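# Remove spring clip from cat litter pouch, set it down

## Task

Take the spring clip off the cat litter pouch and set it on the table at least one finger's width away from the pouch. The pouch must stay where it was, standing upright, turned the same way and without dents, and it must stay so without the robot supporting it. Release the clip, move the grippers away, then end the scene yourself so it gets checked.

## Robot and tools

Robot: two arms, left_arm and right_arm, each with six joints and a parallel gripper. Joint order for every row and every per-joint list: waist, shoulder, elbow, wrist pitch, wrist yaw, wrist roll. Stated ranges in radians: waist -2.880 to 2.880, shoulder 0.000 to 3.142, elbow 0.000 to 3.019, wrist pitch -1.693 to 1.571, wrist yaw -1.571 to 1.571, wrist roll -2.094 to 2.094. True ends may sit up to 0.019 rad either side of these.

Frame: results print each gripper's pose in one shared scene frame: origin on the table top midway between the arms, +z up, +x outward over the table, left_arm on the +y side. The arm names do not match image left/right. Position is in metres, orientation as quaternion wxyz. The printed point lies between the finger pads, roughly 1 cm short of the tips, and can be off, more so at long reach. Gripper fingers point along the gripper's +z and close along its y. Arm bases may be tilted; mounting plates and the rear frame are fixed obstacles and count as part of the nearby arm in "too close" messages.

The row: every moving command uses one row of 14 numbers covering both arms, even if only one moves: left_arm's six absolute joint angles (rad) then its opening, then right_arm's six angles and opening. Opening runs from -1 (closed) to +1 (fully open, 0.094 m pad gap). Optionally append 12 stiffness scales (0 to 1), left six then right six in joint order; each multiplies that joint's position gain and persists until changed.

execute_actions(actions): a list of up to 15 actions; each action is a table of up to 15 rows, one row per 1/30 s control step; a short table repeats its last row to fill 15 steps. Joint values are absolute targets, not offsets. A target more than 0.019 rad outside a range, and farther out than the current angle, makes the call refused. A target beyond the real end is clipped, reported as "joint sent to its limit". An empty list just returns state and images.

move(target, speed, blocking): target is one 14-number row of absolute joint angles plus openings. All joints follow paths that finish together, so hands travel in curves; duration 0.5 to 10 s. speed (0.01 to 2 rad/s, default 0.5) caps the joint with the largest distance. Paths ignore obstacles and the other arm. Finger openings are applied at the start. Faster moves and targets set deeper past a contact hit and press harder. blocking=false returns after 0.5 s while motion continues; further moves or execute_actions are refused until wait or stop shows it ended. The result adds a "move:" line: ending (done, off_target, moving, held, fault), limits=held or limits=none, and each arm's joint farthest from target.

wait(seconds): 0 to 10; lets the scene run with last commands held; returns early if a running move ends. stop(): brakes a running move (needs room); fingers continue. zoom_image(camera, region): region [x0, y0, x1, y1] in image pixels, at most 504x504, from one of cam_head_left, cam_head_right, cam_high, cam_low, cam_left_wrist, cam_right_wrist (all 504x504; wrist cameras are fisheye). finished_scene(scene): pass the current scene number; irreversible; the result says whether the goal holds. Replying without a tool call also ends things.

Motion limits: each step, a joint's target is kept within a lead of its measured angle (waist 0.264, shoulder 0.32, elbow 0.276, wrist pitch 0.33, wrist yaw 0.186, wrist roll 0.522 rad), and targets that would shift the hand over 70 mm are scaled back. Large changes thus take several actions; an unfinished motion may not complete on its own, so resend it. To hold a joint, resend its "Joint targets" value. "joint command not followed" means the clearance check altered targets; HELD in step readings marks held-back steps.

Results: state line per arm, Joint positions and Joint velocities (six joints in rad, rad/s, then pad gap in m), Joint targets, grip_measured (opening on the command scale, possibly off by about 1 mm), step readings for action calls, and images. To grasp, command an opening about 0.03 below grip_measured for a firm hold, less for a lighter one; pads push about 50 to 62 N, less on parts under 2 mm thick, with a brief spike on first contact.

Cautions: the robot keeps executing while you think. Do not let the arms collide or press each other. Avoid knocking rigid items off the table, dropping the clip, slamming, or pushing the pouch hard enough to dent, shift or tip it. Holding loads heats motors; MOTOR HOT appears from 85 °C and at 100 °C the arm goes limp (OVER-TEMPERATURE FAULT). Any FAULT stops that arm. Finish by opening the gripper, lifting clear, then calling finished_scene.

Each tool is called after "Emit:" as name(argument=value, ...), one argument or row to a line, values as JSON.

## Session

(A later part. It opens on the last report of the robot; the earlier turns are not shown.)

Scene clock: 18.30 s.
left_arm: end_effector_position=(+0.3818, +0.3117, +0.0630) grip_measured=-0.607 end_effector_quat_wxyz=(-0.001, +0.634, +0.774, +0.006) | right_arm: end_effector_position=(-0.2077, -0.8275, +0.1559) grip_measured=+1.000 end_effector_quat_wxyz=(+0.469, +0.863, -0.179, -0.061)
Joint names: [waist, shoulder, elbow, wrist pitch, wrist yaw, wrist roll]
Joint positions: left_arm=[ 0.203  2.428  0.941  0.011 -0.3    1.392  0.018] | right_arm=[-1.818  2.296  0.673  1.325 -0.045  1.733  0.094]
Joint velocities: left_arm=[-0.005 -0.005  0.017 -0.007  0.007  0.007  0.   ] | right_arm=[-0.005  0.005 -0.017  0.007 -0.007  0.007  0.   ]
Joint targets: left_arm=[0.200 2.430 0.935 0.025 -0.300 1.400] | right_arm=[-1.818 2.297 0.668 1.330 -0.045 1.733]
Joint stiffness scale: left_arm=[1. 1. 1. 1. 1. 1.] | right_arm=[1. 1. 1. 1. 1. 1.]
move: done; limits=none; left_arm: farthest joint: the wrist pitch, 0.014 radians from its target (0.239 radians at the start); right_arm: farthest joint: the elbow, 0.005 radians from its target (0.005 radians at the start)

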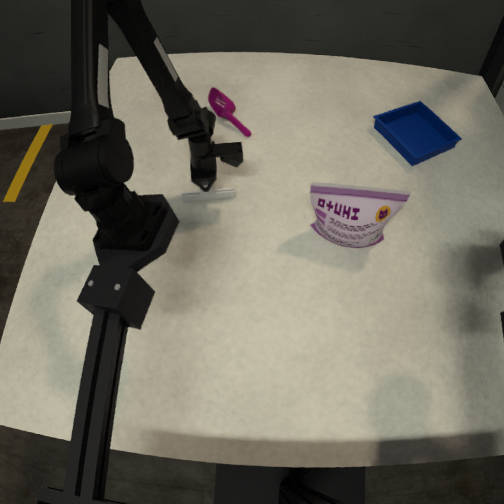

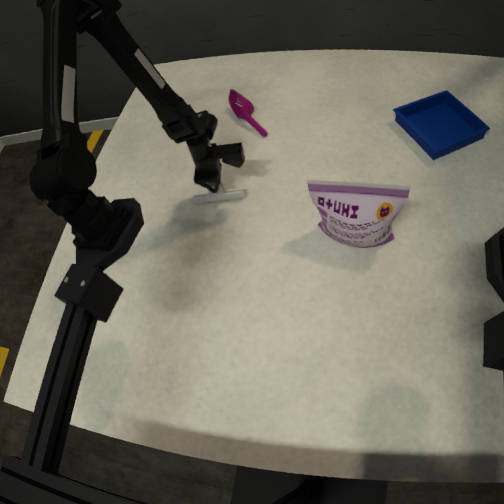

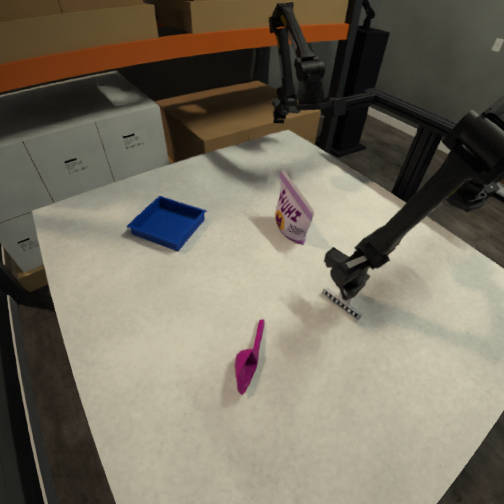

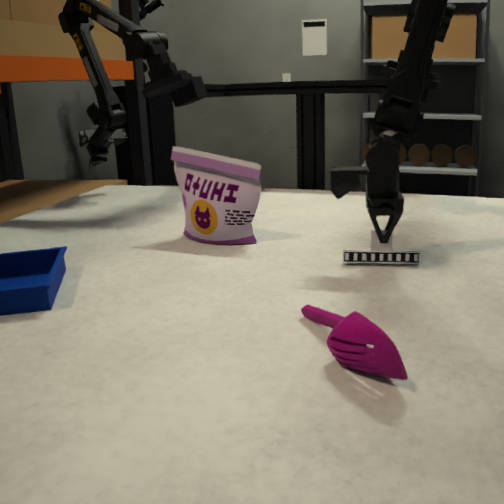

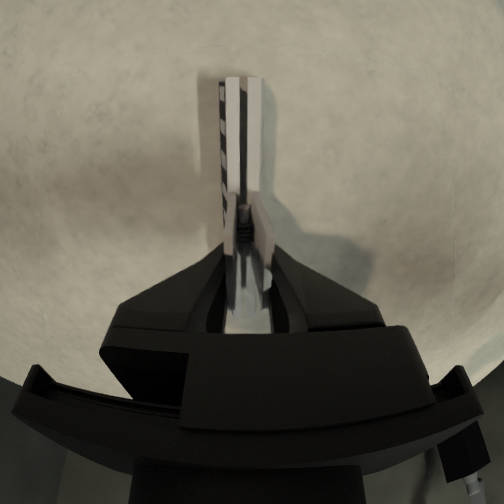

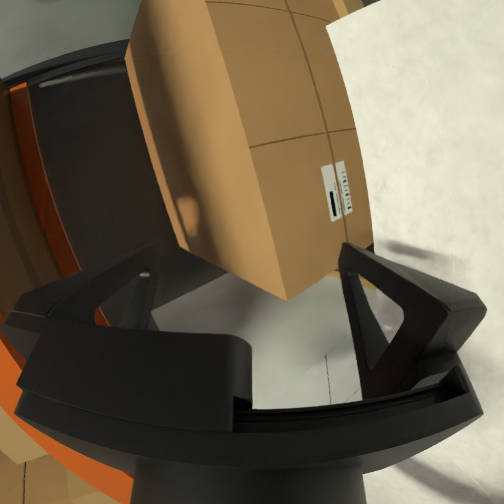

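Emit:
execute_actions(
  actions=[
    [[0.2,2.443,0.935,0.037,-0.3,1.4,-0.65,-1.818,2.297,0.668,1.33,-0.045,1.733,1]],
    [[0.2,2.455,0.935,0.05,-0.3,1.4,-0.65,-1.818,2.297,0.668,1.33,-0.045,1.733,1]],
    [[0.2,2.455,0.935,0.05,-0.3,1.4,-0.45,-1.818,2.297,0.668,1.33,-0.045,1.733,1]],
    [[0.2,2.455,0.935,0.05,-0.3,1.4,-0.25,-1.818,2.297,0.668,1.33,-0.045,1.733,1]],
    [[0.2,2.455,0.935,0.05,-0.3,1.4,1,-1.818,2.297,0.668,1.33,-0.045,1.733,1]],
  ],
)

Emit:
move(
  target=[0.2,2.05,0.8,-0.25,-0.3,1.4,1,-1.818,2.297,0.668,1.33,-0.045,1.733,1],
  speed=0.4,
)

Scene clock: 21.20 s.
left_arm: end_effector_position=(+0.3787, +0.3097, +0.0563) grip_measured=+1.000 end_effector_quat_wxyz=(+0.000, +0.633, +0.774, +0.007) | right_arm: end_effector_position=(-0.2077, -0.8275, +0.1559) grip_measured=+1.000 end_effector_quat_wxyz=(+0.469, +0.863, -0.179, -0.061)
Joint names: [waist, shoulder, elbow, wrist pitch, wrist yaw, wrist roll]
Joint positions: left_arm=[ 0.203  2.449  0.941  0.036 -0.3    1.393  0.094] | right_arm=[-1.818  2.296  0.673  1.325 -0.045  1.733  0.094]
Joint velocities: left_arm=[-0.005 -0.005  0.002  0.002 -0.095 -0.022  0.   ] | right_arm=[ 0.005 -0.005 -0.002 -0.002 -0.022  0.081  0.   ]
Joint targets: left_arm=[0.200 2.455 0.935 0.050 -0.300 1.400] | right_arm=[-1.818 2.297 0.668 1.330 -0.045 1.733]
Joint stiffness scale: left_arm=[1. 1. 1. 1. 1. 1.] | right_arm=[1. 1. 1. 1. 1. 1.]
Step readings (joint positions; steps 1 to 15: 1st action; 16 to 30: 2nd action; 31 to 45: 3rd action; 46 to 60: 4th action; 61 to 75: 5th action):
0: left_arm=[0.203 2.428 0.941 0.011 -0.300 1.392] | right_arm=[-1.818 2.296 0.673 1.325 -0.045 1.733]
1: left_arm=[0.203 2.429 0.941 0.013 -0.300 1.392] | right_arm=[-1.818 2.296 0.673 1.325 -0.045 1.733]
2: left_arm=[0.203 2.430 0.941 0.017 -0.300 1.392] | right_arm=[-1.818 2.296 0.673 1.325 -0.045 1.733]
4: left_arm=[0.203 2.433 0.941 0.022 -0.300 1.392] | right_arm=[-1.818 2.296 0.673 1.325 -0.045 1.733]
8: left_arm=[0.203 2.437 0.941 0.023 -0.300 1.392] | right_arm=[-1.818 2.296 0.673 1.325 -0.045 1.733]
15: left_arm=[0.203 2.437 0.941 0.023 -0.300 1.392] | right_arm=[-1.818 2.296 0.673 1.325 -0.045 1.733]
16: left_arm=[0.203 2.438 0.941 0.025 -0.300 1.393] | right_arm=[-1.818 2.296 0.673 1.325 -0.045 1.733]
17: left_arm=[0.203 2.440 0.941 0.029 -0.300 1.393] | right_arm=[-1.818 2.296 0.673 1.325 -0.045 1.733]
19: left_arm=[0.203 2.443 0.941 0.034 -0.300 1.393] | right_arm=[-1.818 2.296 0.673 1.325 -0.045 1.733]
23: left_arm=[0.203 2.448 0.941 0.036 -0.300 1.393] | right_arm=[-1.818 2.296 0.673 1.325 -0.045 1.733]
30: left_arm=[0.203 2.448 0.941 0.036 -0.300 1.393] | right_arm=[-1.818 2.296 0.673 1.325 -0.045 1.733]
31: left_arm=[0.203 2.448 0.941 0.036 -0.300 1.393] | right_arm=[-1.818 2.296 0.673 1.325 -0.045 1.733]
32: left_arm=[0.203 2.448 0.941 0.036 -0.300 1.393] | right_arm=[-1.818 2.296 0.673 1.325 -0.045 1.733]
34: left_arm=[0.203 2.449 0.941 0.036 -0.300 1.393] | right_arm=[-1.818 2.296 0.673 1.325 -0.045 1.733]
38: left_arm=[0.203 2.449 0.941 0.036 -0.300 1.393] | right_arm=[-1.818 2.296 0.673 1.325 -0.045 1.733]
45: left_arm=[0.203 2.449 0.941 0.036 -0.300 1.393] | right_arm=[-1.818 2.296 0.673 1.325 -0.045 1.733]
46: left_arm=[0.203 2.449 0.941 0.036 -0.300 1.393] | right_arm=[-1.818 2.296 0.673 1.325 -0.045 1.733]
47: left_arm=[0.203 2.449 0.941 0.036 -0.300 1.393] | right_arm=[-1.818 2.296 0.673 1.325 -0.045 1.733]
49: left_arm=[0.203 2.449 0.941 0.036 -0.300 1.393] | right_arm=[-1.818 2.296 0.673 1.325 -0.045 1.733]
53: left_arm=[0.203 2.449 0.941 0.036 -0.300 1.393] | right_arm=[-1.818 2.296 0.673 1.325 -0.045 1.733]
60: left_arm=[0.203 2.449 0.941 0.036 -0.300 1.393] | right_arm=[-1.818 2.296 0.673 1.325 -0.045 1.733]
61: left_arm=[0.203 2.449 0.941 0.036 -0.300 1.393] | right_arm=[-1.818 2.296 0.673 1.325 -0.045 1.733]
62: left_arm=[0.203 2.449 0.941 0.036 -0.300 1.393] | right_arm=[-1.818 2.296 0.673 1.325 -0.045 1.733]
64: left_arm=[0.203 2.449 0.941 0.036 -0.300 1.393] | right_arm=[-1.818 2.296 0.673 1.325 -0.045 1.733]
68: left_arm=[0.203 2.449 0.941 0.036 -0.300 1.393] | right_arm=[-1.818 2.296 0.673 1.325 -0.045 1.733]
75: Joint positions above

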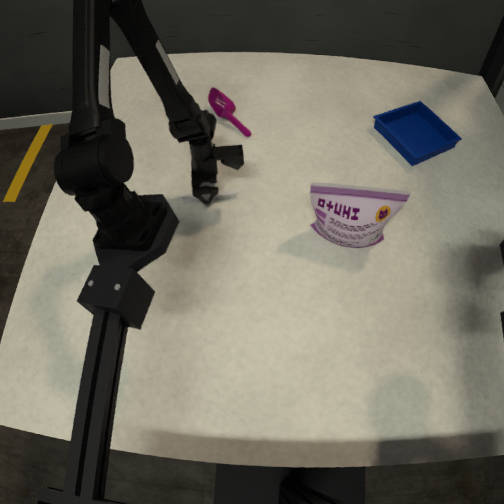

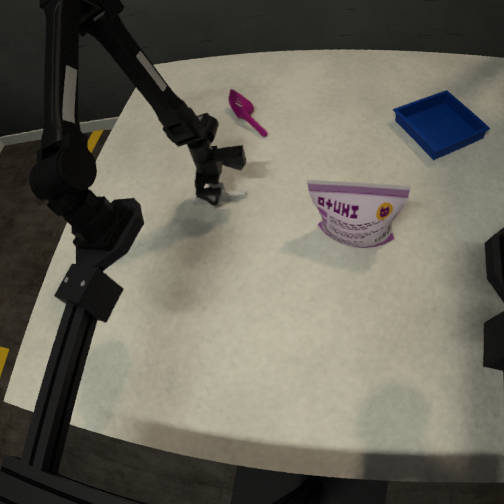

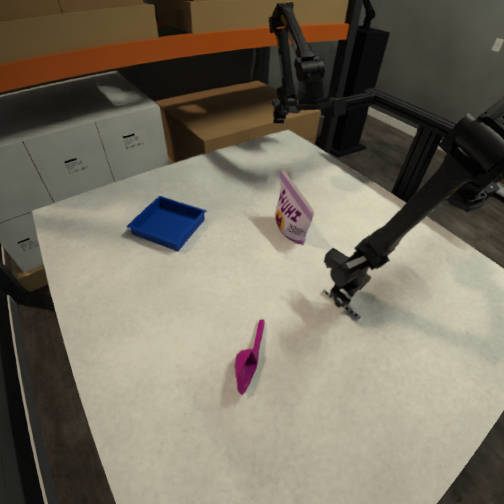

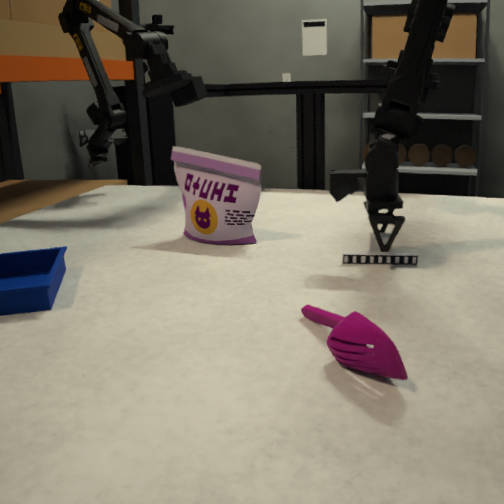

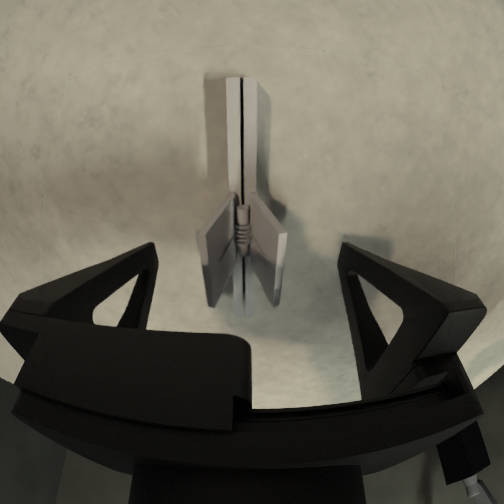

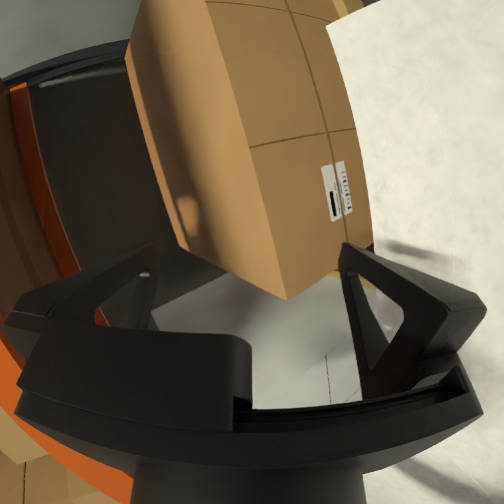

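Scene clock: 22.63 s.
left_arm: end_effector_position=(+0.3864, +0.3479, +0.1840) grip_measured=+1.000 end_effector_quat_wxyz=(-0.003, +0.635, +0.773, +0.004) | right_arm: end_effector_position=(-0.2077, -0.8275, +0.1559) grip_measured=+1.000 end_effector_quat_wxyz=(+0.469, +0.863, -0.179, -0.061)
Joint names: [waist, shoulder, elbow, wrist pitch, wrist yaw, wrist roll]
Joint positions: left_arm=[ 0.203  2.053  0.807 -0.237 -0.3    1.393  0.094] | right_arm=[-1.818  2.296  0.673  1.325 -0.045  1.733  0.094]
Joint velocities: left_arm=[-0.005 -0.015  0.012  0.012 -0.007  0.037  0.   ] | right_arm=[-0.024 -0.015  0.017 -0.002 -0.066 -0.007  0.   ]
Joint targets: left_arm=[0.200 2.050 0.800 -0.250 -0.300 1.400] | right_arm=[-1.818 2.297 0.668 1.330 -0.045 1.733]
Joint stiffness scale: left_arm=[1. 1. 1. 1. 1. 1.] | right_arm=[1. 1. 1. 1. 1. 1.]
move: done; limits=none; left_arm: farthest joint: the wrist pitch, 0.013 radians from its target (0.286 radians at the start); right_arm: farthest joint: the elbow, 0.005 radians from its target (0.005 radians at the start)

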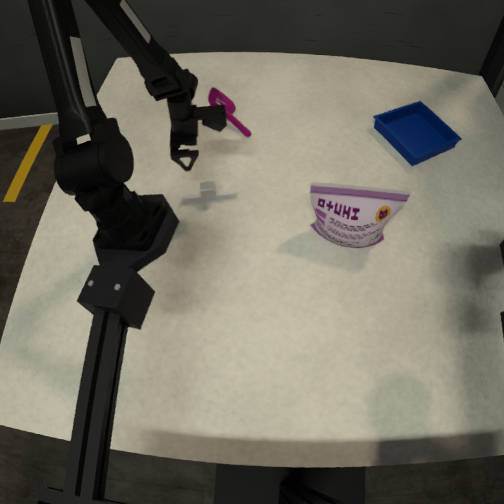

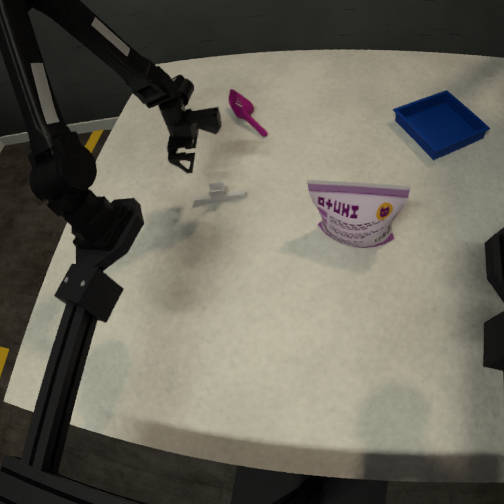

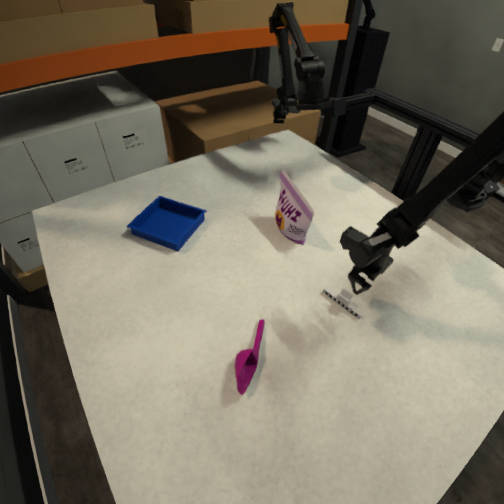

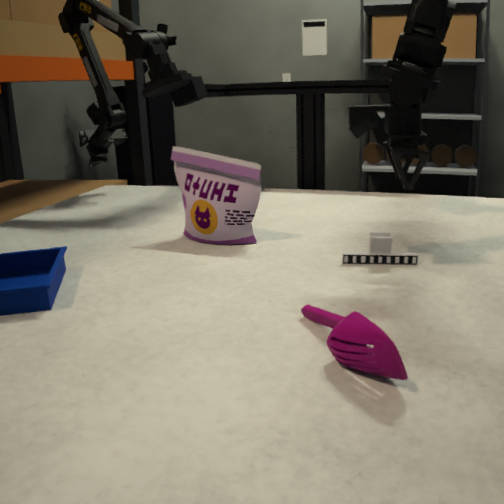

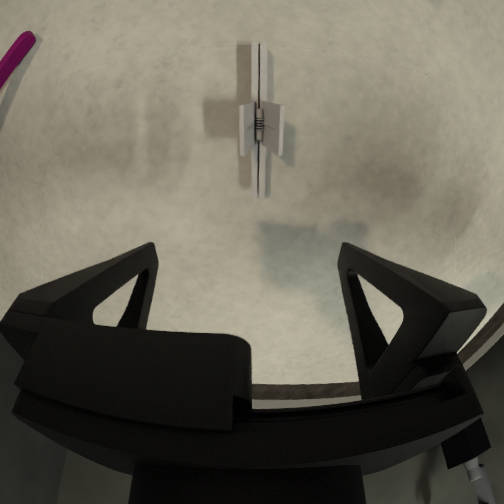

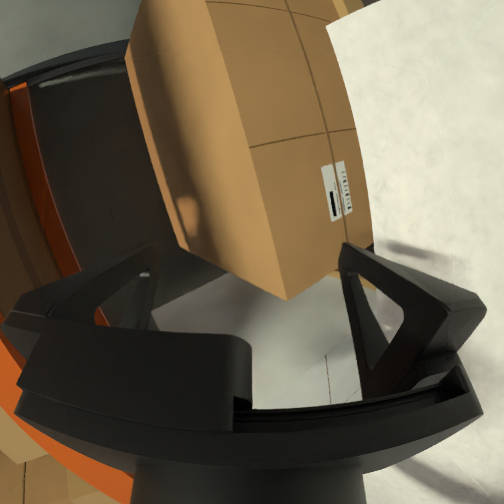

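Emit:
finished_scene(
  scene=2,
)

The scene is finished: the task was done.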